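## Task

Scene 1: every shelf spot is identified by a lot number printed on the shelf edge directly beneath it. Take foam blocks from the desk and place exactly one in each empty spot labelled 237, 372 and 774. Each block must stay in its spot without the robot holding it. The robot must not tip over or finish leaning, or the scene fails.

## Robot and tools

Robot: a simulated Hello Robot Stretch 4, about 1.6 m tall. It has one arm: an omni-wheel base (rim within 0.23 m of its centre), a lift on a mast, a telescoping arm reaching forward, a wrist with yaw, pitch and roll, and a two-finger gripper. Cameras: head_camera, head_left_camera, head_right_camera (fisheye) and wrist_camera. A loose object may occasionally get a small push from outside.

Frames: the base frame sits on the floor below the base centre, x ahead, y to the left, z up. hand_pose is a point between the open fingertips, given in the base frame; its printed value may be a little off. Odometry is the base frame where the scene began, computed from wheel turns only, so slipping looks like motion. Heading runs -3.142 to 3.142, positive to the left.

Tool execute_actions: arguments "actions" (a list holding one action, or empty to just read state and images) and optional "cameras" (list of camera names, or "all"; omitted or null means all, [] means none). An action may contain "base", "joints", or both, plus optional "pace" and "contact_limits"; alternatively it contains only {"end_of_arm": "enable_torque"}, which re-powers wrist or gripper motors that shut off. Motions in one action start together.
- base: a relative move from where the base last reported itself, exactly one key: translate_m (metres, forward +, -2 to 2), strafe_m (metres sideways, left +, -2 to 2) or rotate_rad (radians, counter-clockwise seen from above +, -3.2 to 3.2).
- joints: a dictionary of absolute targets by name: lift_m 0 to 1.2 m; arm_m 0 to 0.55 m extension; wrist_yaw_rad -1.134 to 4.276 (0 ahead, + left, 3.14 stowed back, above 3.4 may hit the arm); wrist_pitch_rad -1.117 to 4.259 (0 level, 1.57 pointing down); wrist_roll_rad -1.117 to 4.259 (0 fingers level, + clockwise viewed from behind); gripper_m -0.038 to 0.141, the fingertip gap in metres (below 0 they squeeze each other). Out-of-range joint targets are clipped and flagged; any other bad value or unknown key rejects the whole call with no motion. Joints or base omitted from an action may still be pressing toward earlier targets.
- pace: "slow", "default", "fast" or "max" (base up to 0.1/0.3/0.4/0.6 m/s and 1/2/3/4 rad/s; slower when the lift is above 0.2, down to 0.3 m/s and 1 rad/s at 1.2).
- contact_limits: only {"arm_m": value}, 0 (gentlest) to 0.75 (firmest), default 0.5.
Each action lasts at most 15 s. Unfold the wrist at the start with lift_m 0.4 and wrist_yaw_rad 0 together.

wait: "seconds" 0 to 10; commands nothing and returns state and images. zoom_image: "camera" plus "region" [x0, y0, x1, y1] in image pixels, top-left origin, at most 504 by 504; only cameras with full images in the latest result. read_manual: licence texts only. finished_scene: "scene" 1 or 2; ends that scene for good and reports success, so call it only once the items rest on their own. A reply with no tool call ends everything.

Result lines: base_status and joint_status describe how each motion of the last accepted action ended: "done", "off_target" (stopped short, maybe still pushing), "contact_stop_at_<key>" (blocked; that part goes slack, a lift may sag, wheels may drift), "limit_stop_at_<name>" (built-in limit; "limit_stop_at_tilt" means leaning over 6 degrees, leaving lift, arm and wheels slack until it leans less; "limit_stop_at_own_body" is a self-collision guard), "time_out" or "torque_fault" (wrist motor overloaded and limp until enable_torque). After a stop, later calls in the same reply are skipped. on_its_own lists things not commanded by this call; "held at" gives a target, not the actual position. lidar_m: 12 distances in metres, 30-degree sectors starting straight ahead and going counter-clockwise (4th left, 7th behind, 10th right); "-" is nothing seen or closer than 0.25 m; it sees from about 0.15 m up, so table tops count. wrist_depth_mm: a 7 by 7 grid of depths, 100 to 2000 mm. turned_by_wheels vs turned_by_imu differing by over ~0.1 rad signals a bump or slip. base_tilt in degrees (forward and right positive, ~1.5 degree fixed bias). motor_effort is percent of maximum with the action's peak in brackets; a wrist pitch effort away from 0 suggests a load; a clear gripper effort change at a commanded gap of 0 or more suggests a firm grip. Gripper readings alone do not prove you are holding something.

Gripping: command a gap smaller than the object; tighter pulls it toward the wrist. If fingertips jam on a surface, raise the lift. Camera calibration (intrinsics and base-to-camera transforms) is given and may be slightly off, more so for the wrist camera.

Avoid: driving or turning with over 1 kg held and arm_m above 0.2, especially at fast paces; hard steady pushes, high gripper positions with high contact limits; pressing the gripper into things (torque faults); tilted-up and rolled wrist combos that trigger self-collision; dropping, slamming or knocking items off.

Each tool is called after "Call:" as name([rows], argument=value, ...), one row to a line, values as JSON.

## Session

Call:
execute_actions(actions=[])

Scene clock: 0.00 s.
base_odometry: x=+0.000 y=+0.000 heading=+0.000 (m, m, rad; odometry frame)
turned_by_wheels: +0.000 (rad since the last result)
turned_by_imu: +0.000 (rad since the last result)
base_tilt: forward=+0.3 right=+0.0 (deg)
lidar_m: 0.74 0.74 0.85 2.11 2.09 0.83 0.68 0.68 0.77 2.15 1.66 0.91
base_status: not commanded
joint_positions: lift_m=+0.184 arm_m=+0.001 wrist_yaw_rad=+3.177 wrist_pitch_rad=+0.017 wrist_roll_rad=+0.001 gripper_m=+0.057
joint_status: not commanded
motor_effort: lift_m=+18 arm_m=-1 wrist_yaw_rad=+1 wrist_pitch_rad=-8 wrist_roll_rad=-2 gripper_m=-2 wheel_0=+0 wheel_1=+0 wheel_2=+0 (%)
hand_pose: x=-0.1192 y=+0.0772 z=+0.3578 quat_wxyz=(-0.018, -0.009, +0.000, +1.000) (m; base frame)
wrist_depth_mm: - 139 205 1756 1808 1808 - / - 109 137 1025 1042 1863 1983 / - 110 136 1205 1281 1921 1983 / - 119 140 1661 1708 1808 1921 / 141 140 1618 1661 1708 1808 1983 / 216 1430 212 1618 210 1537 1464 / 213 991 946 160 931 946 991
pictures: head_camera, head_left_camera, head_right_camera, wrist_camera
Images, in order (width x height): head_camera 420x560, head_left_camera 420x672, head_right_camera 420x672, wrist_camera 616x392.

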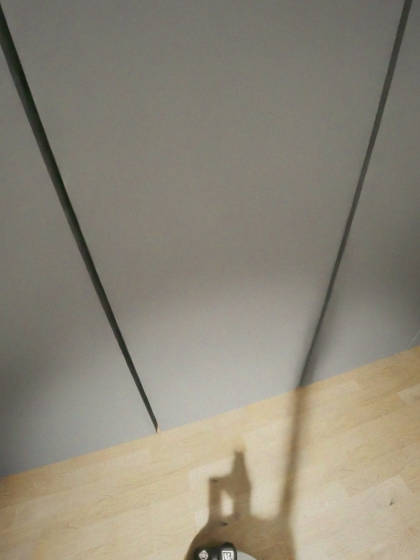

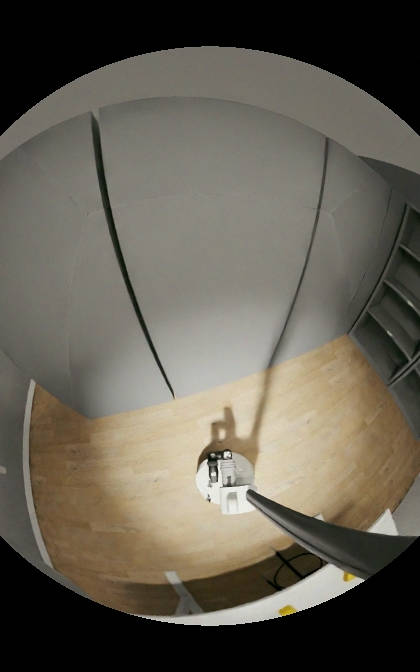

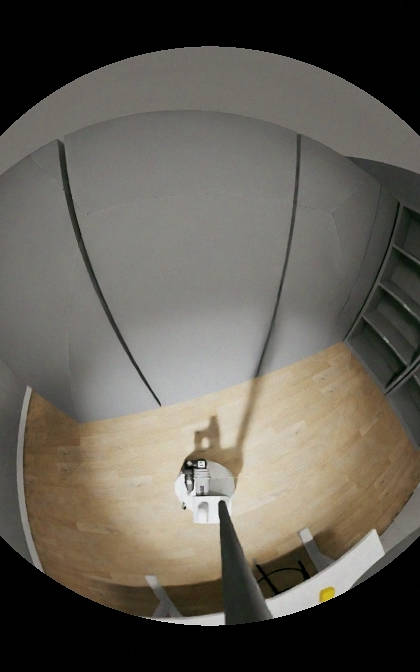

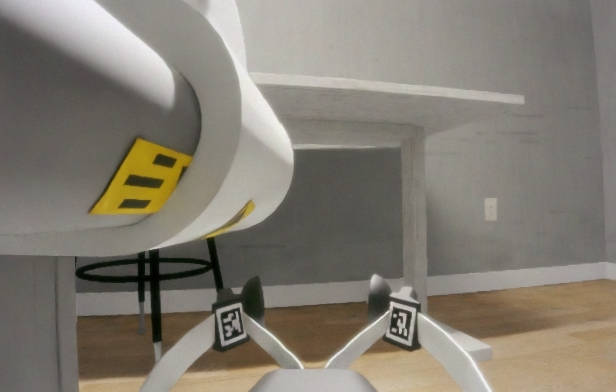

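Call:
execute_actions([
  {"base":{"rotate_rad":-1.3},"joints":{"lift_m":0.8,"wrist_yaw_rad":0,"gripper_m":0.12},"pace":"fast"},
])

Scene clock: 2.90 s.
base_odometry: x=+0.000 y=+0.000 heading=-1.300 (m, m, rad; odometry frame)
turned_by_wheels: -1.300 (rad since the last result)
turned_by_imu: -1.323 (rad since the last result)
base_tilt: forward=+0.0 right=-0.2 (deg)
lidar_m: 2.14 1.11 0.80 0.75 0.76 1.09 2.10 1.07 0.74 0.66 0.70 2.07
base_status: done
joint_positions: lift_m=+0.800 arm_m=+0.001 wrist_yaw_rad=+0.000 wrist_pitch_rad=+0.017 wrist_roll_rad=+0.001 gripper_m=+0.120
joint_status: all done
motor_effort: lift_m=+21(23) arm_m=+0(1) wrist_yaw_rad=-1(7) wrist_pitch_rad=-8(8) wrist_roll_rad=-2(3) gripper_m=-1(1) wheel_0=+1(7) wheel_1=+1(8) wheel_2=+1(8) (%)
hand_pose: x=+0.4606 y=-0.0873 z=+0.9731 quat_wxyz=(+1.000, +0.000, +0.009, +0.000) (m; base frame)
wrist_depth_mm: 1229 1808 - - - - - / 1255 1808 - - - - - / 1255 1808 - - - - - / 1229 1808 - - - - - / 1255 1808 - - - - - / 1229 1537 1921 - - 1921 - / 1205 1537 - 148 - - -
pictures: head_camera, head_left_camera, head_right_camera, wrist_camera
camera_calibration (this result's frames):
wrist_camera: T_world_to_cam=[[0.0330371, -0.999312, -0.0168401, -0.0804324], [0.0267038, 0.0177259, -0.999486, 1.02701], [0.999097, 0.0325704, 0.0272711, -0.263261], [0, 0, 0, 1]] pos_world=[0.238256, -0.0900072, 1.03231]
Images, in order (width x height): head_camera 420x560, head_left_camera 420x672, head_right_camera 420x672, wrist_camera 616x392.

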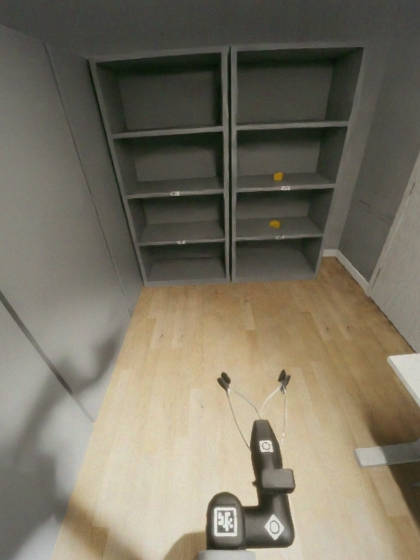

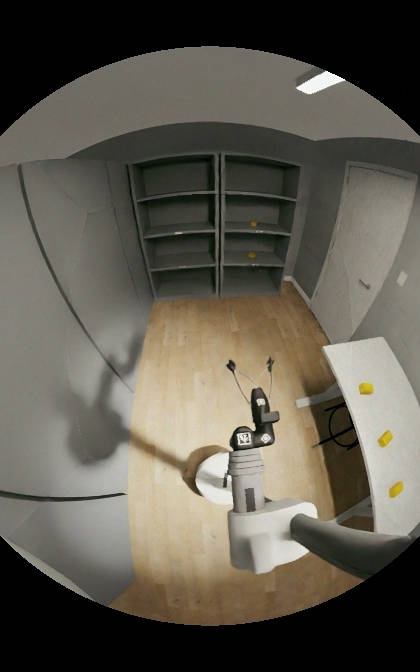

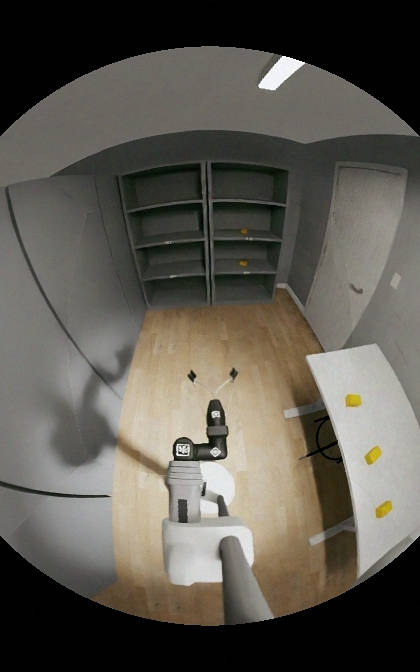

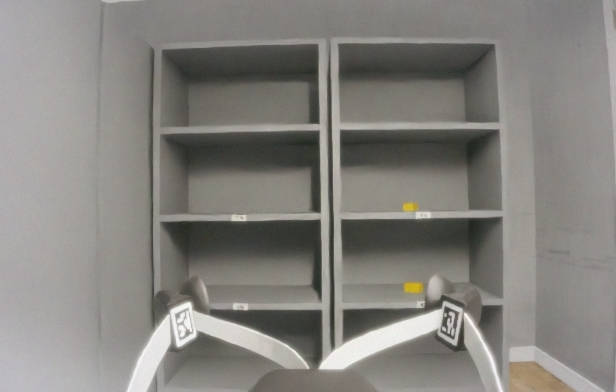

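Call:
zoom_image(camera="wrist_camera", region=[200,190,460,330])

Call:
zoom_image(camera="head_camera", region=[140,160,320,260])

Call:
execute_actions([
  {"base":{"rotate_rad":-1.56},"joints":{"lift_m":0.75,"wrist_pitch_rad":0.4},"pace":"fast"},
])

Region (200, 190, 460, 330) of wrist_camera's 616x392 image, scaled by 1.938; it fills the top 271 rows of this view, and the rest is white.

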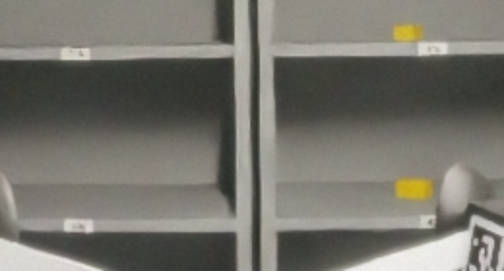

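Region (140, 160, 320, 260) of head_camera's 420x560 image, scaled by 2.800, with more detail than that image has.

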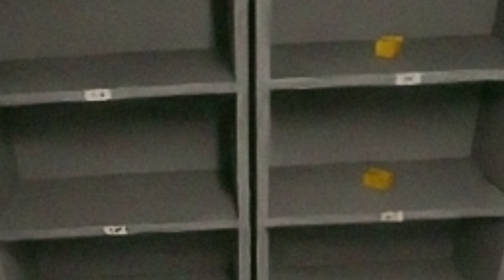

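Scene clock: 5.13 s.
base_odometry: x=+0.000 y=+0.000 heading=-2.860 (m, m, rad; odometry frame)
turned_by_wheels: -1.560 (rad since the last result)
turned_by_imu: -1.587 (rad since the last result)
base_tilt: forward=+0.0 right=-0.1 (deg)
lidar_m: 0.66 0.71 2.07 2.14 1.11 0.80 0.72 0.79 1.08 2.09 0.99 0.73
base_status: done
joint_positions: lift_m=+0.750 arm_m=+0.001 wrist_yaw_rad=+0.000 wrist_pitch_rad=+0.402 wrist_roll_rad=+0.001 gripper_m=+0.120
joint_status: all done
motor_effort: lift_m=+18(20) arm_m=-1(1) wrist_yaw_rad=+0(2) wrist_pitch_rad=-8(6) wrist_roll_rad=-3(3) gripper_m=+0(1) wheel_0=+1(3) wheel_1=+1(7) wheel_2=+0(7) (%)
hand_pose: x=+0.4376 y=-0.0874 z=+0.8154 quat_wxyz=(+0.980, +0.000, +0.200, +0.000) (m; base frame)
wrist_depth_mm: 1160 1160 1160 1118 1138 1138 1098 / 1229 1205 1229 1205 1205 1182 1205 / 1255 1138 1138 1098 1060 1042 1025 / 640 647 676 627 647 609 627 / 554 549 544 539 530 1366 931 / 1499 1042 723 1464 1464 1308 1308 / 1205 1025 1205 148 1205 1098 1160
pictures: head_camera, head_left_camera, head_right_camera, wrist_camera
camera_calibration (this result's frames):
wrist_camera: T_world_to_cam=[[0.0238342, -0.999328, -0.0278432, -0.0694724], [-0.350762, 0.0177213, -0.936297, 0.983603], [0.936161, 0.0320823, -0.350104, 0.0992314], [0, 0, 0, 1]] pos_world=[0.253769, -0.09004, 0.953751]
Images, in order (width x height): head_camera 420x560, head_left_camera 420x672, head_right_camera 420x672, wrist_camera 616x392.

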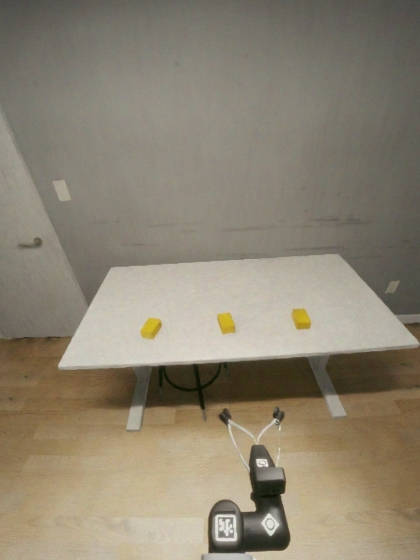

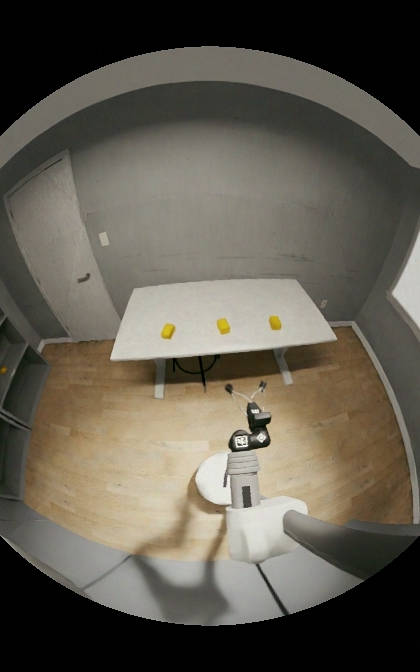

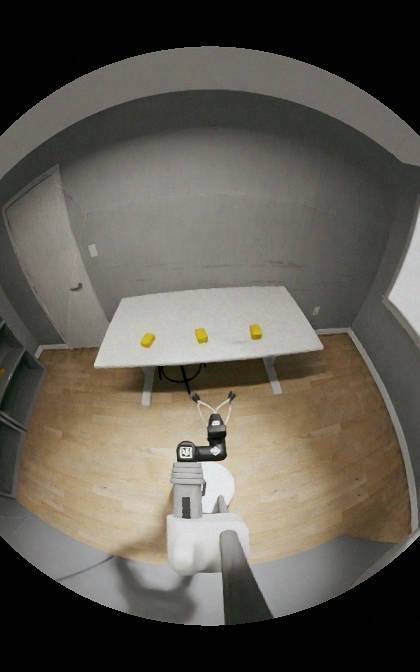

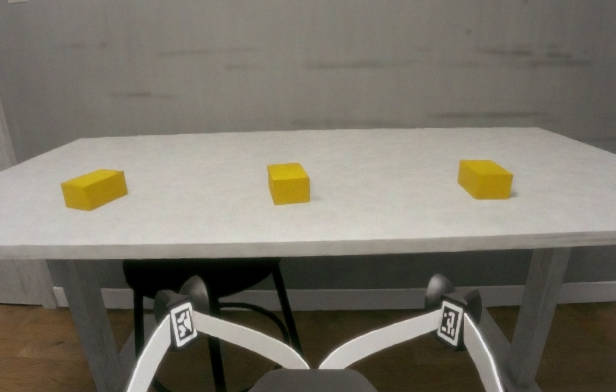

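Call:
execute_actions([
  {"base":{"strafe_m":0.053},"joints":{"lift_m":0.715,"arm_m":0.33},"pace":"fast"},
], cameras=["head_camera","wrist_camera"])

Scene clock: 7.33 s.
base_odometry: x=+0.015 y=-0.051 heading=-2.860 (m, m, rad; odometry frame)
turned_by_wheels: +0.000 (rad since the last result)
turned_by_imu: -0.001 (rad since the last result)
base_tilt: forward=+0.2 right=+0.0 (deg)
lidar_m: 0.67 0.71 2.07 2.10 1.10 0.79 0.73 0.81 1.09 2.14 1.03 0.73
base_status: done
joint_positions: lift_m=+0.715 arm_m=+0.329 wrist_yaw_rad=+0.000 wrist_pitch_rad=+0.402 wrist_roll_rad=+0.001 gripper_m=+0.120
joint_status: all done
motor_effort: lift_m=+17(15) arm_m=+6(7) wrist_yaw_rad=+0(1) wrist_pitch_rad=-8(8) wrist_roll_rad=-2(2) gripper_m=+0(2) wheel_0=+0(10) wheel_1=-2(10) wheel_2=+1(1) (%)
hand_pose: x=+0.7654 y=-0.0874 z=+0.7805 quat_wxyz=(+0.980, +0.000, +0.200, +0.000) (m; base frame)
wrist_depth_mm: 854 854 854 842 854 842 842 / 917 891 878 891 878 891 854 / 917 931 931 917 891 866 866 / 585 574 569 559 549 539 530 / 410 410 404 324 394 392 384 / 315 301 301 300 306 290 300 / 260 255 256 148 252 248 250
pictures: head_camera, wrist_camera
camera_calibration (this result's frames):
wrist_camera: T_world_to_cam=[[0.0240725, -0.999322, -0.027841, -0.0783757], [-0.350676, 0.0176387, -0.936331, 1.06585], [0.936187, 0.032303, -0.350014, -0.219858], [0, 0, 0, 1]] pos_world=[0.581485, -0.0900207, 0.918856]
Images, in order (width x height): head_camera 420x560, wrist_camera 616x392.

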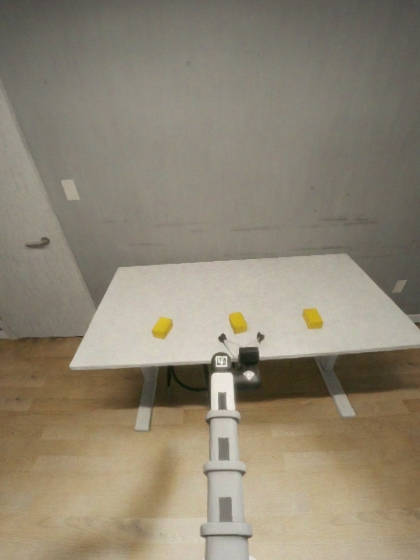

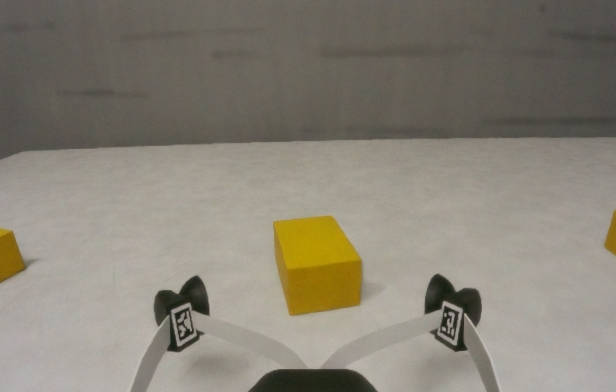

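Call:
execute_actions([
  {"joints":{"lift_m":0.685,"arm_m":0.435},"pace":"fast"},
], cameras=["head_camera","wrist_camera"])

Scene clock: 8.87 s.
base_odometry: x=+0.015 y=-0.051 heading=-2.860 (m, m, rad; odometry frame)
turned_by_wheels: +0.000 (rad since the last result)
turned_by_imu: +0.000 (rad since the last result)
base_tilt: forward=+0.1 right=-0.1 (deg)
lidar_m: 0.68 0.70 2.08 2.09 1.12 0.81 0.75 0.77 1.06 2.14 1.04 0.70
base_status: not commanded
joint_positions: lift_m=+0.685 arm_m=+0.434 wrist_yaw_rad=+0.000 wrist_pitch_rad=+0.402 wrist_roll_rad=+0.001 gripper_m=+0.120
joint_status: all done
motor_effort: lift_m=+17(17) arm_m=+6(5) wrist_yaw_rad=+0(1) wrist_pitch_rad=-7(8) wrist_roll_rad=-2(2) gripper_m=-1(0) wheel_0=+0(0) wheel_1=-2(2) wheel_2=+1(1) (%)
hand_pose: x=+0.8703 y=-0.0874 z=+0.7505 quat_wxyz=(+0.980, +0.000, +0.200, +0.000) (m; base frame)
wrist_depth_mm: 759 759 750 759 750 759 750 / 798 809 798 788 788 778 768 / 831 831 820 768 741 741 732 / 496 488 480 473 462 462 452 / 347 345 343 249 336 332 325 / 266 255 245 195 212 245 255 / 220 216 217 148 206 210 211
pictures: head_camera, wrist_camera
camera_calibration (this result's frames):
wrist_camera: T_world_to_cam=[[0.0240457, -0.999323, -0.0278426, -0.0817202], [-0.350746, 0.0176472, -0.936304, 1.07461], [0.936162, 0.0322797, -0.350084, -0.328566], [0, 0, 0, 1]] pos_world=[0.686471, -0.0900227, 0.88886]
Images, in order (width x height): head_camera 420x560, wrist_camera 616x392.

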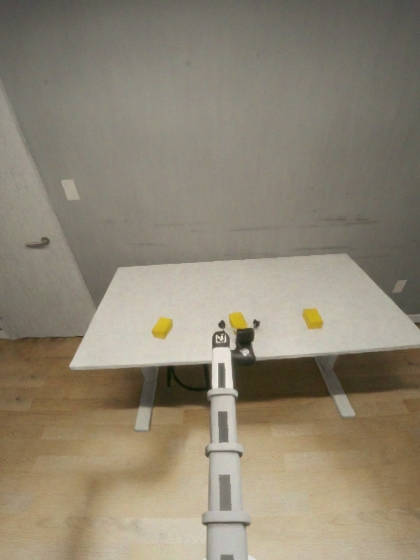

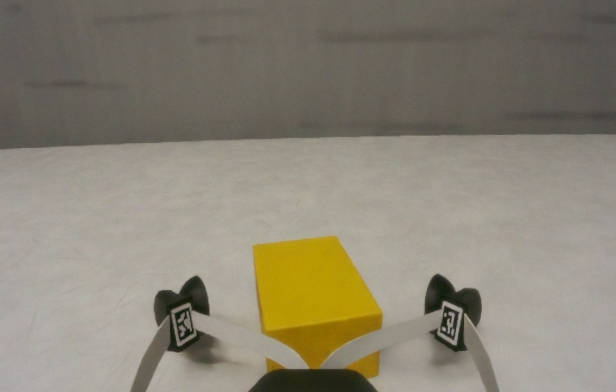

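Call:
execute_actions([
  {"joints":{"gripper_m":0.015,"lift_m":0.681}},
], cameras=["wrist_camera"])

Call:
execute_actions([
  {"joints":{"lift_m":0.73},"pace":"fast"},
], cameras=["wrist_camera"])

Scene clock: 11.10 s.
base_odometry: x=+0.015 y=-0.051 heading=-2.860 (m, m, rad; odometry frame)
turned_by_wheels: +0.000 (rad since the last result)
turned_by_imu: -0.001 (rad since the last result)
base_tilt: forward=+0.2 right=+0.0 (deg)
lidar_m: 0.67 0.71 2.07 2.08 1.15 0.80 0.76 0.81 1.06 2.14 0.99 0.71
base_status: not commanded
joint_positions: lift_m=+0.681 arm_m=+0.434 wrist_yaw_rad=+0.000 wrist_pitch_rad=+0.402 wrist_roll_rad=+0.001 gripper_m=+0.015
joint_status: all done
motor_effort: lift_m=+16(17) arm_m=+6(6) wrist_yaw_rad=+0(0) wrist_pitch_rad=-8(8) wrist_roll_rad=-2(2) gripper_m=-21(20) wheel_0=+0(0) wheel_1=-1(1) wheel_2=+1(1) (%)
hand_pose: x=+0.8703 y=-0.0874 z=+0.7465 quat_wxyz=(+0.980, +0.000, +0.200, +0.000) (m; base frame)
wrist_depth_mm: 759 759 759 759 750 750 741 / 798 798 798 798 788 788 778 / 831 831 768 750 732 715 723 / 484 477 469 459 455 445 442 / 338 338 334 232 327 322 317 / 260 259 208 179 184 251 249 / 214 204 204 172 178 184 210
pictures: wrist_camera
camera_calibration (this result's frames):
wrist_camera: T_world_to_cam=[[0.0240436, -0.999323, -0.0278444, -0.0818283], [-0.350817, 0.0176471, -0.936278, 1.0709], [0.936135, 0.0322798, -0.350155, -0.329883], [0, 0, 0, 1]] pos_world=[0.686474, -0.0900227, 0.884875]
Images, in order (width x height): wrist_camera 616x392.

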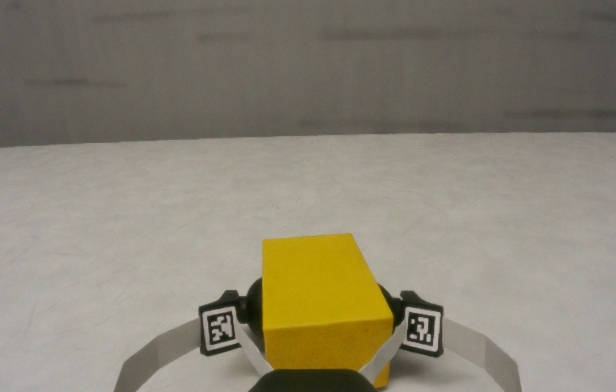

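Scene clock: 12.00 s.
base_odometry: x=+0.015 y=-0.051 heading=-2.860 (m, m, rad; odometry frame)
turned_by_wheels: +0.000 (rad since the last result)
turned_by_imu: +0.000 (rad since the last result)
base_tilt: forward=+0.2 right=-0.1 (deg)
lidar_m: 0.66 0.67 2.05 2.10 1.15 0.80 0.75 0.81 1.10 2.12 1.02 0.73
base_status: not commanded
joint_positions: lift_m=+0.730 arm_m=+0.434 wrist_yaw_rad=+0.000 wrist_pitch_rad=+0.402 wrist_roll_rad=+0.001 gripper_m=+0.015
joint_status: all done
motor_effort: lift_m=+20(23) arm_m=+6(6) wrist_yaw_rad=-1(0) wrist_pitch_rad=-9(9) wrist_roll_rad=-2(1) gripper_m=-21(20) wheel_0=+0(0) wheel_1=-2(1) wheel_2=+0(1) (%)
hand_pose: x=+0.8703 y=-0.0874 z=+0.7951 quat_wxyz=(+0.980, +0.000, +0.200, +0.000) (m; base frame)
wrist_depth_mm: 759 750 759 750 759 750 750 / 798 798 798 798 778 778 778 / 854 831 831 820 809 820 809 / 621 609 609 597 591 580 574 / 436 439 433 230 424 418 413 / 336 338 208 179 185 325 320 / 278 264 265 172 178 213 267
pictures: wrist_camera
camera_calibration (this result's frames):
wrist_camera: T_world_to_cam=[[0.0240366, -0.999323, -0.0278504, -0.0804638], [-0.351047, 0.0176473, -0.936192, 1.11652], [0.936049, 0.0322797, -0.350385, -0.312587], [0, 0, 0, 1]] pos_world=[0.686483, -0.0900228, 0.933512]
Images, in order (width x height): wrist_camera 616x392.

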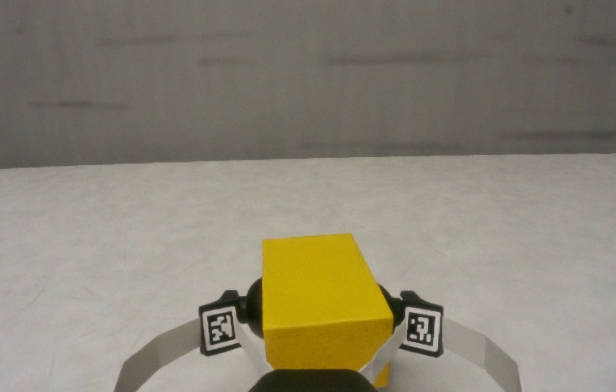

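Call:
execute_actions([
  {"base":{"rotate_rad":1.56},"joints":{"lift_m":0.8,"arm_m":0.0},"pace":"fast"},
], cameras=[])

Call:
execute_actions([
  {"base":{"translate_m":0.7},"pace":"max"},
], cameras=["head_camera","wrist_camera"])

Call:
zoom_image(camera="head_camera", region=[100,190,340,330])

Scene clock: 14.27 s.
base_odometry: x=+0.015 y=-0.051 heading=-1.300 (m, m, rad; odometry frame)
turned_by_wheels: +1.560 (rad since the last result)
turned_by_imu: +1.586 (rad since the last result)
base_tilt: forward=+0.1 right=-0.2 (deg)
lidar_m: 2.09 1.14 0.79 0.76 0.79 1.08 2.14 1.02 0.73 0.67 0.70 2.05
base_status: done
joint_positions: lift_m=+0.800 arm_m=+0.002 wrist_yaw_rad=+0.000 wrist_pitch_rad=+0.403 wrist_roll_rad=+0.001 gripper_m=+0.015
joint_status: all done
joint sent to its limit — the command would take arm_m past its lower limit, so that joint was sent only as far as its limit.
motor_effort: lift_m=+20(24) arm_m=-6(7) wrist_yaw_rad=+0(4) wrist_pitch_rad=-8(9) wrist_roll_rad=-2(3) gripper_m=-22(19) wheel_0=-1(4) wheel_1=+0(6) wheel_2=+1(7) (%)
hand_pose: x=+0.4385 y=-0.0874 z=+0.8651 quat_wxyz=(+0.980, +0.000, +0.200, +0.000) (m; base frame)
wrist_depth_mm: 1229 1708 - - - - - / 1229 1808 - - - - - / 1255 1808 - - - - - / 1255 1756 - - - - - / 1229 1808 - 232 - 1983 1921 / 1229 1576 208 179 185 1537 1499 / 1205 1229 1255 172 178 691 1255
pictures: none
No camera images: the call's "cameras" was empty. Leave "cameras" out to get every camera's image.

Scene clock: 17.50 s.
base_odometry: x=+0.202 y=-0.725 heading=-1.300 (m, m, rad; odometry frame)
turned_by_wheels: +0.000 (rad since the last result)
turned_by_imu: -0.003 (rad since the last result)
base_tilt: forward=+0.1 right=+0.0 (deg)
lidar_m: 1.38 1.14 0.82 0.76 0.81 1.11 2.86 1.02 0.68 0.65 1.45 1.47
base_status: done
joint_positions: lift_m=+0.800 arm_m=+0.002 wrist_yaw_rad=+0.000 wrist_pitch_rad=+0.403 wrist_roll_rad=+0.001 gripper_m=+0.015
joint_status: not commanded
motor_effort: lift_m=+20(20) arm_m=-6(6) wrist_yaw_rad=+0(1) wrist_pitch_rad=-8(9) wrist_roll_rad=-2(3) gripper_m=-20(20) wheel_0=-2(8) wheel_1=-2(4) wheel_2=-1(5) (%)
hand_pose: x=+0.4385 y=-0.0874 z=+0.8651 quat_wxyz=(+0.980, +0.000, +0.200, +0.000) (m; base frame)
wrist_depth_mm: 1138 1464 1499 1464 1464 1464 1366 / 1160 1537 1537 1366 1576 1499 1336 / 1205 1661 1618 1618 1661 1618 1430 / 1281 1464 1430 1336 1430 1366 1255 / 1255 1708 1756 231 1756 1661 1430 / 1255 1464 207 179 185 1397 1464 / 1205 1229 1255 172 177 691 1255
pictures: head_camera, wrist_camera
camera_calibration (this result's frames):
wrist_camera: T_world_to_cam=[[0.0239396, -0.999325, -0.0278546, -0.0681142], [-0.351116, 0.0176829, -0.936165, 1.03053], [0.936026, 0.0321916, -0.350456, 0.11617], [0, 0, 0, 1]] pos_world=[0.254726, -0.0900306, 1.00356]
Images, in order (width x height): head_camera 420x560, wrist_camera 616x392.

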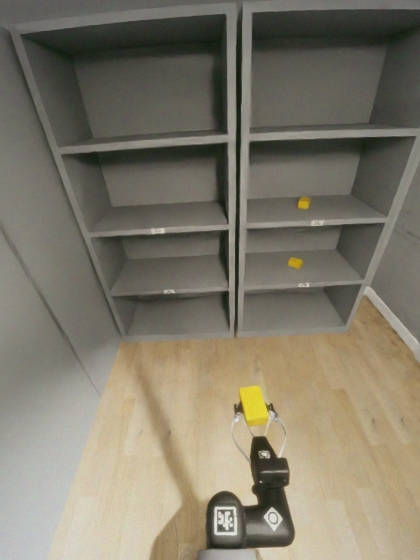

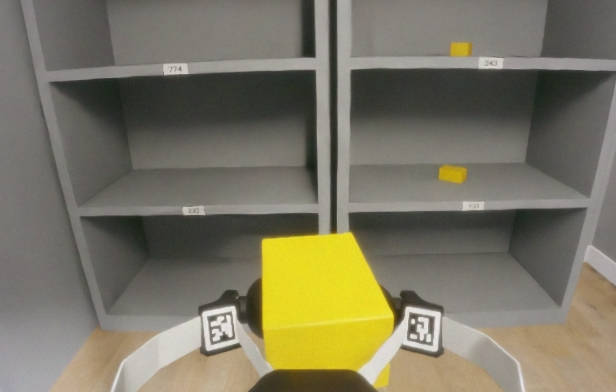

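Region (100, 190, 340, 330) of head_camera's 420x560 image, scaled by 2.100, with more detail than that image has; it fills the top 294 rows of this view, and the rest is white.

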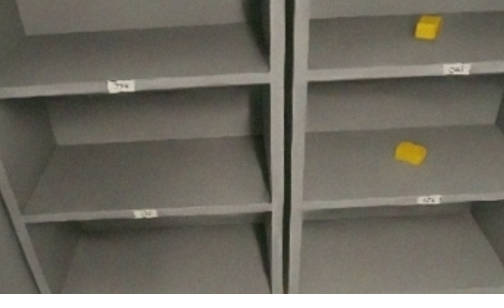

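Call:
execute_actions([
  {"base":{"translate_m":0.65},"joints":{"lift_m":1.01},"pace":"max"},
], cameras=[])

Call:
execute_actions([
  {"base":{"strafe_m":0.41},"joints":{"arm_m":0.15},"pace":"max"},
], cameras=["head_camera","wrist_camera"])

Scene clock: 20.87 s.
base_odometry: x=+0.376 y=-1.352 heading=-1.300 (m, m, rad; odometry frame)
turned_by_wheels: +0.000 (rad since the last result)
turned_by_imu: -0.002 (rad since the last result)
base_tilt: forward=+0.3 right=-0.1 (deg)
lidar_m: 0.72 0.77 0.85 0.78 0.82 1.13 3.54 0.98 1.01 1.39 1.11 0.76
base_status: done
joint_positions: lift_m=+1.010 arm_m=+0.002 wrist_yaw_rad=+0.000 wrist_pitch_rad=+0.402 wrist_roll_rad=+0.001 gripper_m=+0.015
joint_status: all done
motor_effort: lift_m=+20(22) arm_m=-6(6) wrist_yaw_rad=+0(1) wrist_pitch_rad=-8(9) wrist_roll_rad=-2(1) gripper_m=-20(20) wheel_0=-1(6) wheel_1=-2(5) wheel_2=+0(12) (%)
hand_pose: x=+0.4385 y=-0.0874 z=+1.0751 quat_wxyz=(+0.980, +0.000, +0.200, +0.000) (m; base frame)
wrist_depth_mm: 891 904 891 621 866 878 878 / 931 931 931 640 917 917 931 / 976 960 960 831 891 960 931 / 661 647 640 591 574 609 603 / 1098 1098 1078 231 1078 1118 1078 / 1060 1098 208 179 184 1060 1042 / 904 842 842 173 178 496 866
pictures: none
No camera images: the call's "cameras" was empty. Leave "cameras" out to get every camera's image.

Scene clock: 23.33 s.
base_odometry: x=+0.771 y=-1.242 heading=-1.300 (m, m, rad; odometry frame)
turned_by_wheels: +0.000 (rad since the last result)
turned_by_imu: -0.003 (rad since the last result)
base_tilt: forward=+0.1 right=+0.0 (deg)
lidar_m: 0.72 0.57 0.40 0.35 0.38 0.56 1.42 1.62 1.29 1.81 1.08 0.78
base_status: done
joint_positions: lift_m=+1.010 arm_m=+0.149 wrist_yaw_rad=+0.000 wrist_pitch_rad=+0.402 wrist_roll_rad=+0.001 gripper_m=+0.015
joint_status: all done
motor_effort: lift_m=+20(20) arm_m=+6(6) wrist_yaw_rad=+0(2) wrist_pitch_rad=-9(9) wrist_roll_rad=-2(3) gripper_m=-20(20) wheel_0=+1(8) wheel_1=-1(9) wheel_2=-1(0) (%)
hand_pose: x=+0.5853 y=-0.0874 z=+1.0751 quat_wxyz=(+0.980, +0.000, +0.200, +0.000) (m; base frame)
wrist_depth_mm: 621 741 750 741 741 750 585 / 627 778 788 788 778 778 603 / 621 820 820 820 809 820 591 / 591 647 640 621 615 603 559 / 459 459 455 231 442 439 433 / 580 820 207 180 185 759 591 / 603 707 854 173 177 436 603
pictures: head_camera, wrist_camera
camera_calibration (this result's frames):
wrist_camera: T_world_to_cam=[[0.0240462, -0.999323, -0.0278517, -0.0658161], [-0.351006, 0.0176466, -0.936207, 1.27867], [0.936064, 0.0322883, -0.350344, 0.0522297], [0, 0, 0, 1]] pos_world=[0.401514, -0.0900221, 1.21357]
Images, in order (width x height): head_camera 420x560, wrist_camera 616x392.

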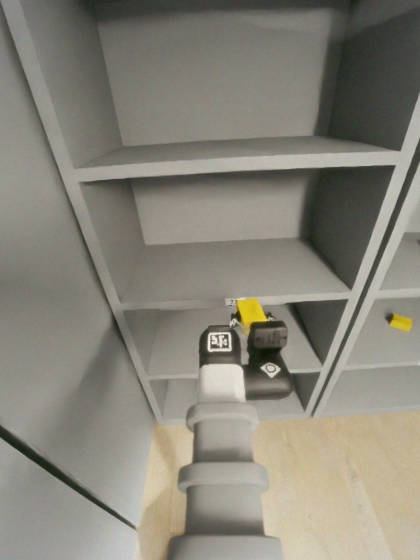

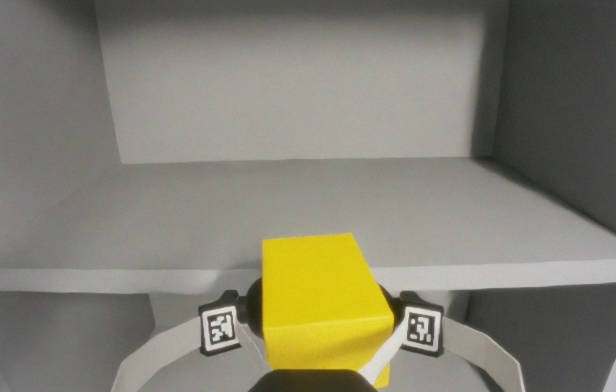

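Call:
execute_actions([
  {"base":{"strafe_m":0.02},"joints":{"arm_m":0.5,"lift_m":0.975},"pace":"fast"},
], cameras=["head_camera","wrist_camera"])

Call:
zoom_image(camera="head_camera", region=[140,240,340,400])

Scene clock: 28.40 s.
base_odometry: x=+0.791 y=-1.237 heading=-1.300 (m, m, rad; odometry frame)
turned_by_wheels: +0.000 (rad since the last result)
turned_by_imu: -0.001 (rad since the last result)
base_tilt: forward=+0.3 right=+0.1 (deg)
lidar_m: 0.72 0.55 0.39 0.36 0.38 0.51 1.36 1.61 1.33 1.83 1.08 0.77
base_status: done
joint_positions: lift_m=+0.975 arm_m=+0.499 wrist_yaw_rad=+0.000 wrist_pitch_rad=+0.402 wrist_roll_rad=+0.001 gripper_m=+0.015
joint_status: all done
motor_effort: lift_m=+17(18) arm_m=+6(6) wrist_yaw_rad=-1(0) wrist_pitch_rad=-8(9) wrist_roll_rad=-2(2) gripper_m=-20(21) wheel_0=+1(8) wheel_1=+1(8) wheel_2=-2(3) (%)
hand_pose: x=+0.9353 y=-0.0874 z=+1.0404 quat_wxyz=(+0.980, +0.000, +0.200, +0.000) (m; base frame)
wrist_depth_mm: 424 427 427 427 427 424 421 / 449 445 452 449 445 445 442 / 477 473 473 473 469 469 466 / 492 496 488 488 480 484 484 / 387 384 382 230 373 368 364 / 297 297 208 179 184 287 283 / 244 232 232 172 178 198 235
pictures: head_camera, wrist_camera
camera_calibration (this result's frames):
wrist_camera: T_world_to_cam=[[0.0240907, -0.999322, -0.0278511, -0.0752307], [-0.350981, 0.0176312, -0.936217, 1.36899], [0.936073, 0.0323293, -0.350318, -0.287604], [0, 0, 0, 1]] pos_world=[0.751519, -0.0900186, 1.17882]
Images, in order (width x height): head_camera 420x560, wrist_camera 616x392.

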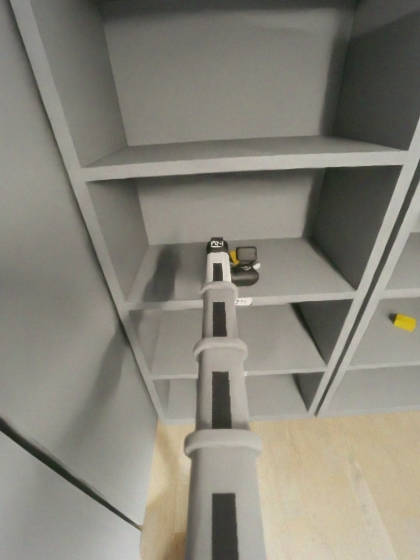

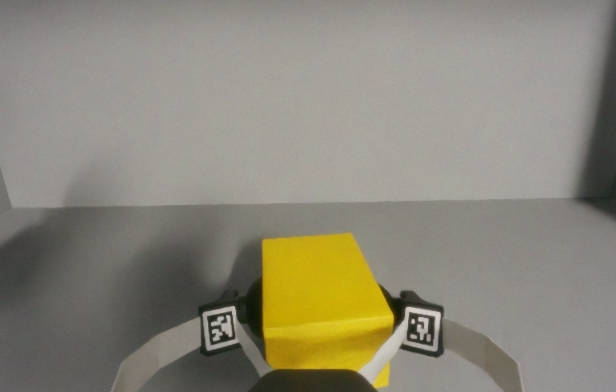

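Region (140, 240, 340, 400) of head_camera's 420x560 image, scaled by 2.520, with more detail than that image has; it fills the top 403 rows of this view, and the rest is white.

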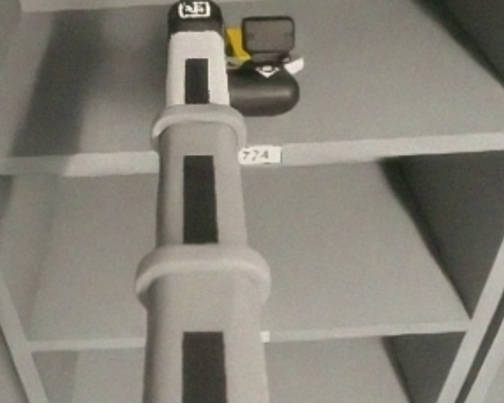

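Call:
execute_actions([
  {"joints":{"lift_m":0.952}},
], cameras=[])

Call:
execute_actions([
  {"joints":{"gripper_m":0.10}},
], cameras=[])

Call:
execute_actions([
  {"base":{"translate_m":-0.3},"joints":{"arm_m":0.005,"lift_m":0.97,"gripper_m":0.12},"pace":"fast"},
], cameras=["head_camera","wrist_camera"])

Call:
zoom_image(camera="head_camera", region=[140,220,340,380])

Scene clock: 29.53 s.
base_odometry: x=+0.791 y=-1.237 heading=-1.300 (m, m, rad; odometry frame)
turned_by_wheels: +0.000 (rad since the last result)
turned_by_imu: +0.000 (rad since the last result)
base_tilt: forward=+0.2 right=+0.0 (deg)
lidar_m: 0.71 0.55 0.38 0.33 0.35 0.53 1.35 1.60 1.31 1.83 1.13 0.76
base_status: not commanded
joint_positions: lift_m=+0.952 arm_m=+0.499 wrist_yaw_rad=+0.000 wrist_pitch_rad=+0.402 wrist_roll_rad=+0.001 gripper_m=+0.015
joint_status: all done
motor_effort: lift_m=+16(17) arm_m=+6(6) wrist_yaw_rad=+0(0) wrist_pitch_rad=-9(8) wrist_roll_rad=-2(2) gripper_m=-19(21) wheel_0=+1(1) wheel_1=+1(1) wheel_2=-1(1) (%)
hand_pose: x=+0.9353 y=-0.0874 z=+1.0174 quat_wxyz=(+0.980, +0.000, +0.200, +0.000) (m; base frame)
wrist_depth_mm: 430 427 424 424 427 424 424 / 449 452 452 449 449 442 445 / 473 477 473 469 469 469 473 / 484 477 466 462 455 449 442 / 340 338 334 231 329 322 319 / 259 260 208 179 185 252 249 / 215 204 204 172 178 184 209
pictures: none
No camera images: the call's "cameras" was empty. Leave "cameras" out to get every camera's image.

Scene clock: 31.20 s.
base_odometry: x=+0.791 y=-1.237 heading=-1.300 (m, m, rad; odometry frame)
turned_by_wheels: +0.000 (rad since the last result)
turned_by_imu: +0.000 (rad since the last result)
base_tilt: forward=+0.1 right=+0.0 (deg)
lidar_m: 0.72 0.53 0.38 0.35 0.36 0.53 1.39 1.63 1.28 1.81 1.10 0.79
base_status: not commanded
joint_positions: lift_m=+0.952 arm_m=+0.499 wrist_yaw_rad=+0.000 wrist_pitch_rad=+0.402 wrist_roll_rad=+0.001 gripper_m=+0.100
joint_status: all done
motor_effort: lift_m=+16(16) arm_m=+6(6) wrist_yaw_rad=+0(0) wrist_pitch_rad=-8(9) wrist_roll_rad=-3(3) gripper_m=-2(21) wheel_0=+1(1) wheel_1=+1(0) wheel_2=-2(2) (%)
hand_pose: x=+0.9353 y=-0.0874 z=+1.0174 quat_wxyz=(+0.980, +0.000, +0.200, +0.000) (m; base frame)
wrist_depth_mm: 427 427 430 427 427 424 424 / 452 449 445 445 449 445 442 / 477 473 473 469 469 469 469 / 480 480 469 459 452 449 442 / 338 336 336 241 327 324 317 / 259 260 213 189 196 242 249 / 214 212 213 153 202 202 210
pictures: none
No camera images: the call's "cameras" was empty. Leave "cameras" out to get every camera's image.

Scene clock: 33.50 s.
base_odometry: x=+0.710 y=-0.948 heading=-1.301 (m, m, rad; odometry frame)
turned_by_wheels: +0.000 (rad since the last result)
turned_by_imu: +0.000 (rad since the last result)
base_tilt: forward=+0.2 right=-0.1 (deg)
lidar_m: 1.01 0.55 0.35 0.31 0.35 0.51 1.35 1.61 1.19 1.52 1.54 1.07
base_status: done
joint_positions: lift_m=+0.970 arm_m=+0.006 wrist_yaw_rad=+0.000 wrist_pitch_rad=+0.402 wrist_roll_rad=+0.001 gripper_m=+0.120
joint_status: all done
motor_effort: lift_m=+21(18) arm_m=-6(8) wrist_yaw_rad=+1(1) wrist_pitch_rad=-8(8) wrist_roll_rad=-2(2) gripper_m=-1(3) wheel_0=+0(5) wheel_1=+0(5) wheel_2=-1(9) (%)
hand_pose: x=+0.4424 y=-0.0875 z=+1.0351 quat_wxyz=(+0.980, +0.000, +0.200, +0.000) (m; base frame)
wrist_depth_mm: 676 831 1160 1160 1160 904 741 / 668 831 1205 1205 1205 917 809 / 676 831 1008 946 946 820 809 / 676 878 1336 1366 1366 946 1308 / 668 891 1255 1281 1255 960 1255 / 654 842 976 1042 991 960 1078 / 661 820 1336 148 1366 1025 1397
pictures: head_camera, wrist_camera
camera_calibration (this result's frames):
wrist_camera: T_world_to_cam=[[0.0235561, -0.999335, -0.0278497, -0.06341], [-0.350912, 0.0178197, -0.936239, 1.19103], [0.936112, 0.0318269, -0.350258, 0.171891], [0, 0, 0, 1]] pos_world=[0.25853, -0.0900624, 1.17353]
Images, in order (width x height): head_camera 420x560, wrist_camera 616x392.

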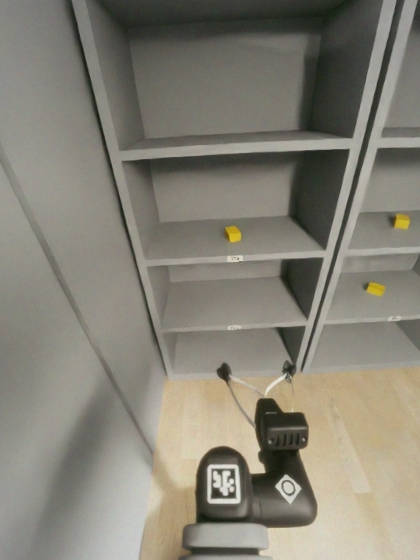

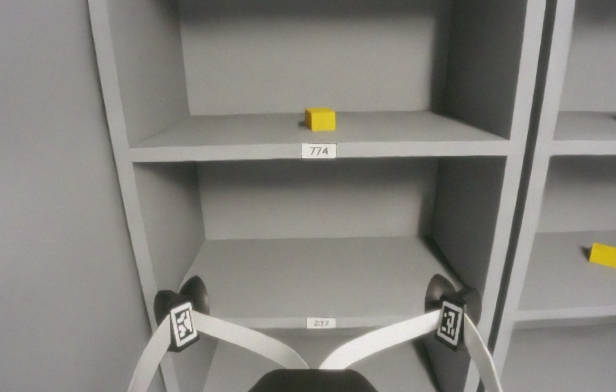

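Region (140, 220, 340, 380) of head_camera's 420x560 image, scaled by 2.520, with more detail than that image has; it fills the top 403 rows of this view, and the rest is white.

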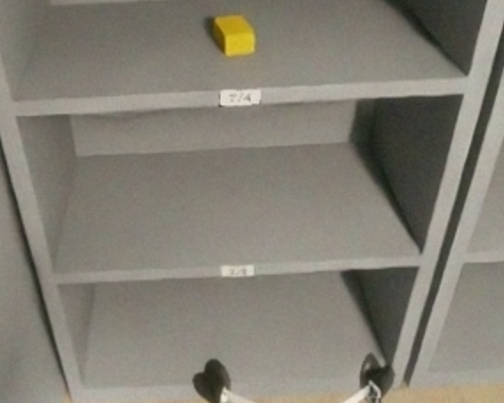

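Call:
zoom_image(camera="wrist_camera", region=[280,300,360,345])

Call:
execute_actions([
  {"base":{"translate_m":-0.71},"joints":{"lift_m":0.72},"pace":"max"},
], cameras=[])

Call:
execute_actions([
  {"base":{"rotate_rad":-1.56},"joints":{"arm_m":0.1},"pace":"fast"},
], cameras=[])

Call:
execute_actions([
  {"base":{"translate_m":0.35},"joints":{"arm_m":0.38},"pace":"max"},
], cameras=["head_camera","wrist_camera"])

Region (280, 300, 360, 345) of wrist_camera's 616x392 image, scaled by 6.300; it fills the top 284 rows of this view, and the rest is white.

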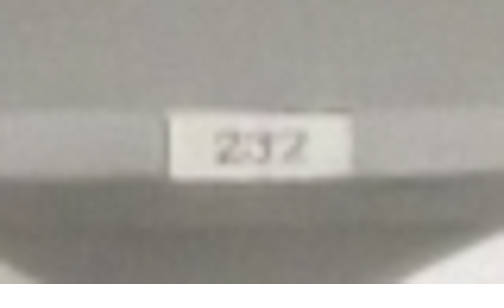

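Scene clock: 37.40 s.
base_odometry: x=+0.521 y=-0.263 heading=-1.300 (m, m, rad; odometry frame)
turned_by_wheels: +0.000 (rad since the last result)
turned_by_imu: +0.001 (rad since the last result)
base_tilt: forward=+0.2 right=-0.1 (deg)
lidar_m: 1.52 0.48 0.36 0.32 0.34 0.49 1.30 2.61 1.13 1.08 1.96 1.83
base_status: done
joint_positions: lift_m=+0.720 arm_m=+0.006 wrist_yaw_rad=+0.000 wrist_pitch_rad=+0.402 wrist_roll_rad=+0.001 gripper_m=+0.120
joint_status: all done
motor_effort: lift_m=+17(19) arm_m=-6(6) wrist_yaw_rad=+0(1) wrist_pitch_rad=-8(8) wrist_roll_rad=-2(3) gripper_m=+0(2) wheel_0=+1(7) wheel_1=+0(6) wheel_2=+1(10) (%)
hand_pose: x=+0.4424 y=-0.0874 z=+0.7854 quat_wxyz=(+0.980, +0.000, +0.200, +0.000) (m; base frame)
wrist_depth_mm: 634 946 1430 1756 1708 1708 1756 / 647 946 1576 1921 1863 1863 1863 / 647 917 1537 1983 1808 1921 1863 / 647 931 1618 - - - 1983 / 647 917 1756 1808 1756 1708 1708 / 627 798 1366 1499 1430 1397 1430 / 627 788 1182 148 1160 1160 1160
pictures: none
No camera images: the call's "cameras" was empty. Leave "cameras" out to get every camera's image.

Scene clock: 39.27 s.
base_odometry: x=+0.521 y=-0.263 heading=-2.860 (m, m, rad; odometry frame)
turned_by_wheels: -1.560 (rad since the last result)
turned_by_imu: -1.587 (rad since the last result)
base_tilt: forward=+0.0 right=+0.0 (deg)
lidar_m: 1.06 1.95 1.82 1.48 0.52 0.36 0.33 0.35 0.49 1.29 1.68 1.17
base_status: done
joint_positions: lift_m=+0.720 arm_m=+0.099 wrist_yaw_rad=+0.000 wrist_pitch_rad=+0.402 wrist_roll_rad=+0.001 gripper_m=+0.120
joint_status: all done
motor_effort: lift_m=+17(17) arm_m=+5(7) wrist_yaw_rad=+0(2) wrist_pitch_rad=-7(8) wrist_roll_rad=-3(1) gripper_m=-1(2) wheel_0=+1(5) wheel_1=+1(8) wheel_2=-1(5) (%)
hand_pose: x=+0.5355 y=-0.0874 z=+0.7854 quat_wxyz=(+0.980, +0.000, +0.200, +0.000) (m; base frame)
wrist_depth_mm: 1464 1430 1430 1430 1464 1430 1430 / 1464 1537 1499 1537 1499 1537 1464 / 1618 1576 976 904 904 904 904 / 1708 1661 1708 1618 1118 1708 1708 / 1863 1708 1756 1756 1708 1708 1661 / 1499 1430 1281 1366 1366 1366 1336 / 1205 1182 1160 148 1182 1138 1138
pictures: none
No camera images: the call's "cameras" was empty. Leave "cameras" out to get every camera's image.

Scene clock: 41.57 s.
base_odometry: x=+0.185 y=-0.361 heading=-2.860 (m, m, rad; odometry frame)
turned_by_wheels: +0.000 (rad since the last result)
turned_by_imu: -0.001 (rad since the last result)
base_tilt: forward=+0.2 right=+0.0 (deg)
lidar_m: 0.73 0.78 1.85 1.74 1.04 0.73 0.66 0.70 0.96 2.47 1.13 0.77
base_status: done
joint_positions: lift_m=+0.720 arm_m=+0.379 wrist_yaw_rad=+0.000 wrist_pitch_rad=+0.402 wrist_roll_rad=+0.001 gripper_m=+0.120
joint_status: all done
motor_effort: lift_m=+17(17) arm_m=+6(6) wrist_yaw_rad=-1(1) wrist_pitch_rad=-7(7) wrist_roll_rad=-2(2) gripper_m=+0(1) wheel_0=-1(5) wheel_1=-2(6) wheel_2=+1(10) (%)
hand_pose: x=+0.8154 y=-0.0873 z=+0.7854 quat_wxyz=(+0.980, +0.000, +0.200, +0.000) (m; base frame)
wrist_depth_mm: 878 878 878 891 866 866 854 / 904 904 917 917 904 904 904 / 976 960 960 946 917 917 891 / 991 585 580 569 559 554 549 / 418 418 415 324 410 399 394 / 322 307 310 315 317 297 309 / 266 262 262 148 258 253 255
pictures: head_camera, wrist_camera
camera_calibration (this result's frames):
wrist_camera: T_world_to_cam=[[0.0241969, -0.999319, -0.027844, -0.0795092], [-0.350705, 0.0175969, -0.936321, 1.08805], [0.936173, 0.0324211, -0.350041, -0.264977], [0, 0, 0, 1]] pos_world=[0.631573, -0.0900106, 0.923798]
Images, in order (width x height): head_camera 420x560, wrist_camera 616x392.

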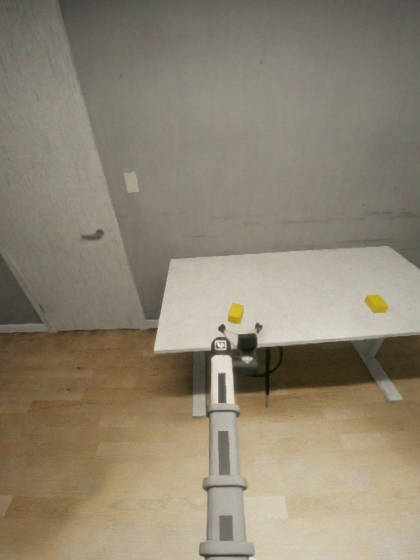

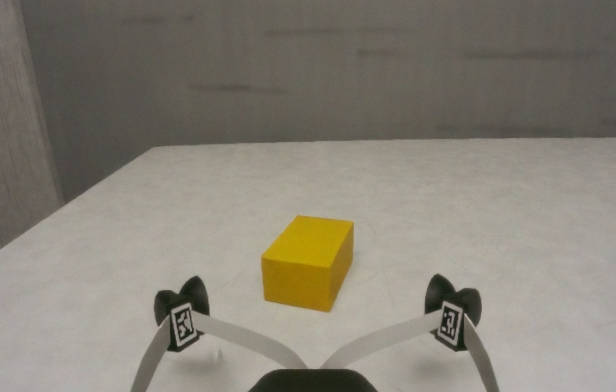

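Call:
execute_actions([
  {"joints":{"lift_m":0.682,"arm_m":0.497},"pace":"fast"},
], cameras=["wrist_camera"])

Call:
execute_actions([
  {"joints":{"gripper_m":0.015}},
], cameras=["wrist_camera"])

Scene clock: 42.97 s.
base_odometry: x=+0.185 y=-0.361 heading=-2.860 (m, m, rad; odometry frame)
turned_by_wheels: +0.000 (rad since the last result)
turned_by_imu: +0.000 (rad since the last result)
base_tilt: forward=+0.1 right=-0.1 (deg)
lidar_m: 0.74 0.76 1.84 1.74 1.02 0.74 0.67 0.71 0.99 2.46 1.13 0.78
base_status: not commanded
joint_positions: lift_m=+0.682 arm_m=+0.496 wrist_yaw_rad=+0.000 wrist_pitch_rad=+0.402 wrist_roll_rad=+0.001 gripper_m=+0.120
joint_status: all done
motor_effort: lift_m=+17(17) arm_m=+6(7) wrist_yaw_rad=+0(0) wrist_pitch_rad=-8(8) wrist_roll_rad=-2(1) gripper_m=+0(0) wheel_0=-1(1) wheel_1=-2(2) wheel_2=+1(1) (%)
hand_pose: x=+0.9323 y=-0.0874 z=+0.7475 quat_wxyz=(+0.980, +0.000, +0.200, +0.000) (m; base frame)
wrist_depth_mm: 778 778 768 768 768 759 759 / 809 798 798 809 798 809 778 / 854 842 778 759 732 723 723 / 484 480 469 466 455 449 442 / 342 340 338 242 329 325 320 / 262 251 200 190 246 241 250 / 216 212 206 148 209 206 211
pictures: wrist_camera
camera_calibration (this result's frames):
wrist_camera: T_world_to_cam=[[0.0240365, -0.999323, -0.0278462, -0.0832859], [-0.350782, 0.0176525, -0.936291, 1.09356], [0.936149, 0.0322731, -0.35012, -0.387633], [0, 0, 0, 1]] pos_world=[0.748487, -0.0900235, 0.885857]
Images, in order (width x height): wrist_camera 616x392.

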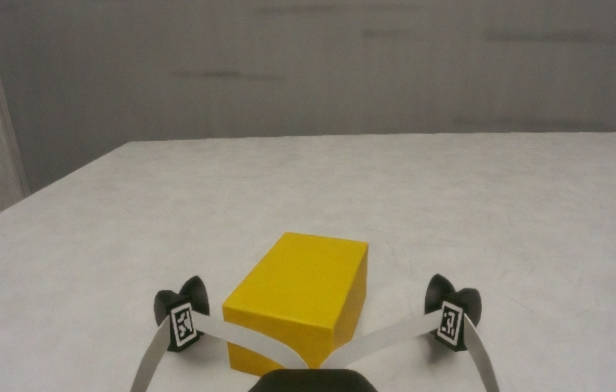

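Scene clock: 44.87 s.
base_odometry: x=+0.185 y=-0.361 heading=-2.860 (m, m, rad; odometry frame)
turned_by_wheels: +0.000 (rad since the last result)
turned_by_imu: +0.000 (rad since the last result)
base_tilt: forward=+0.1 right=-0.1 (deg)
lidar_m: 0.75 0.78 1.82 1.75 1.00 0.73 0.68 0.71 0.95 2.47 1.11 0.79
base_status: not commanded
joint_positions: lift_m=+0.682 arm_m=+0.496 wrist_yaw_rad=+0.000 wrist_pitch_rad=+0.402 wrist_roll_rad=+0.001 gripper_m=+0.015
joint_status: all done
motor_effort: lift_m=+16(17) arm_m=+6(6) wrist_yaw_rad=-1(0) wrist_pitch_rad=-8(8) wrist_roll_rad=-2(2) gripper_m=-21(20) wheel_0=-1(1) wheel_1=-2(2) wheel_2=+1(1) (%)
hand_pose: x=+0.9323 y=-0.0874 z=+0.7474 quat_wxyz=(+0.980, +0.000, +0.200, +0.000) (m; base frame)
wrist_depth_mm: 778 778 768 768 768 759 759 / 809 809 809 798 798 798 809 / 866 831 768 750 741 732 715 / 484 477 469 462 459 452 442 / 340 342 336 232 330 324 319 / 260 263 190 181 187 253 249 / 216 182 180 173 192 159 210
pictures: wrist_camera
camera_calibration (this result's frames):
wrist_camera: T_world_to_cam=[[0.024034, -0.999323, -0.0278483, -0.0832824], [-0.350869, 0.0176523, -0.936258, 1.09359], [0.936116, 0.0322732, -0.350207, -0.387537], [0, 0, 0, 1]] pos_world=[0.74849, -0.0900235, 0.88585]
Images, in order (width x height): wrist_camera 616x392.

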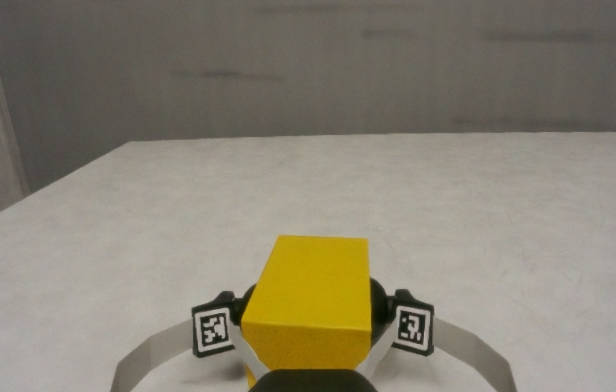

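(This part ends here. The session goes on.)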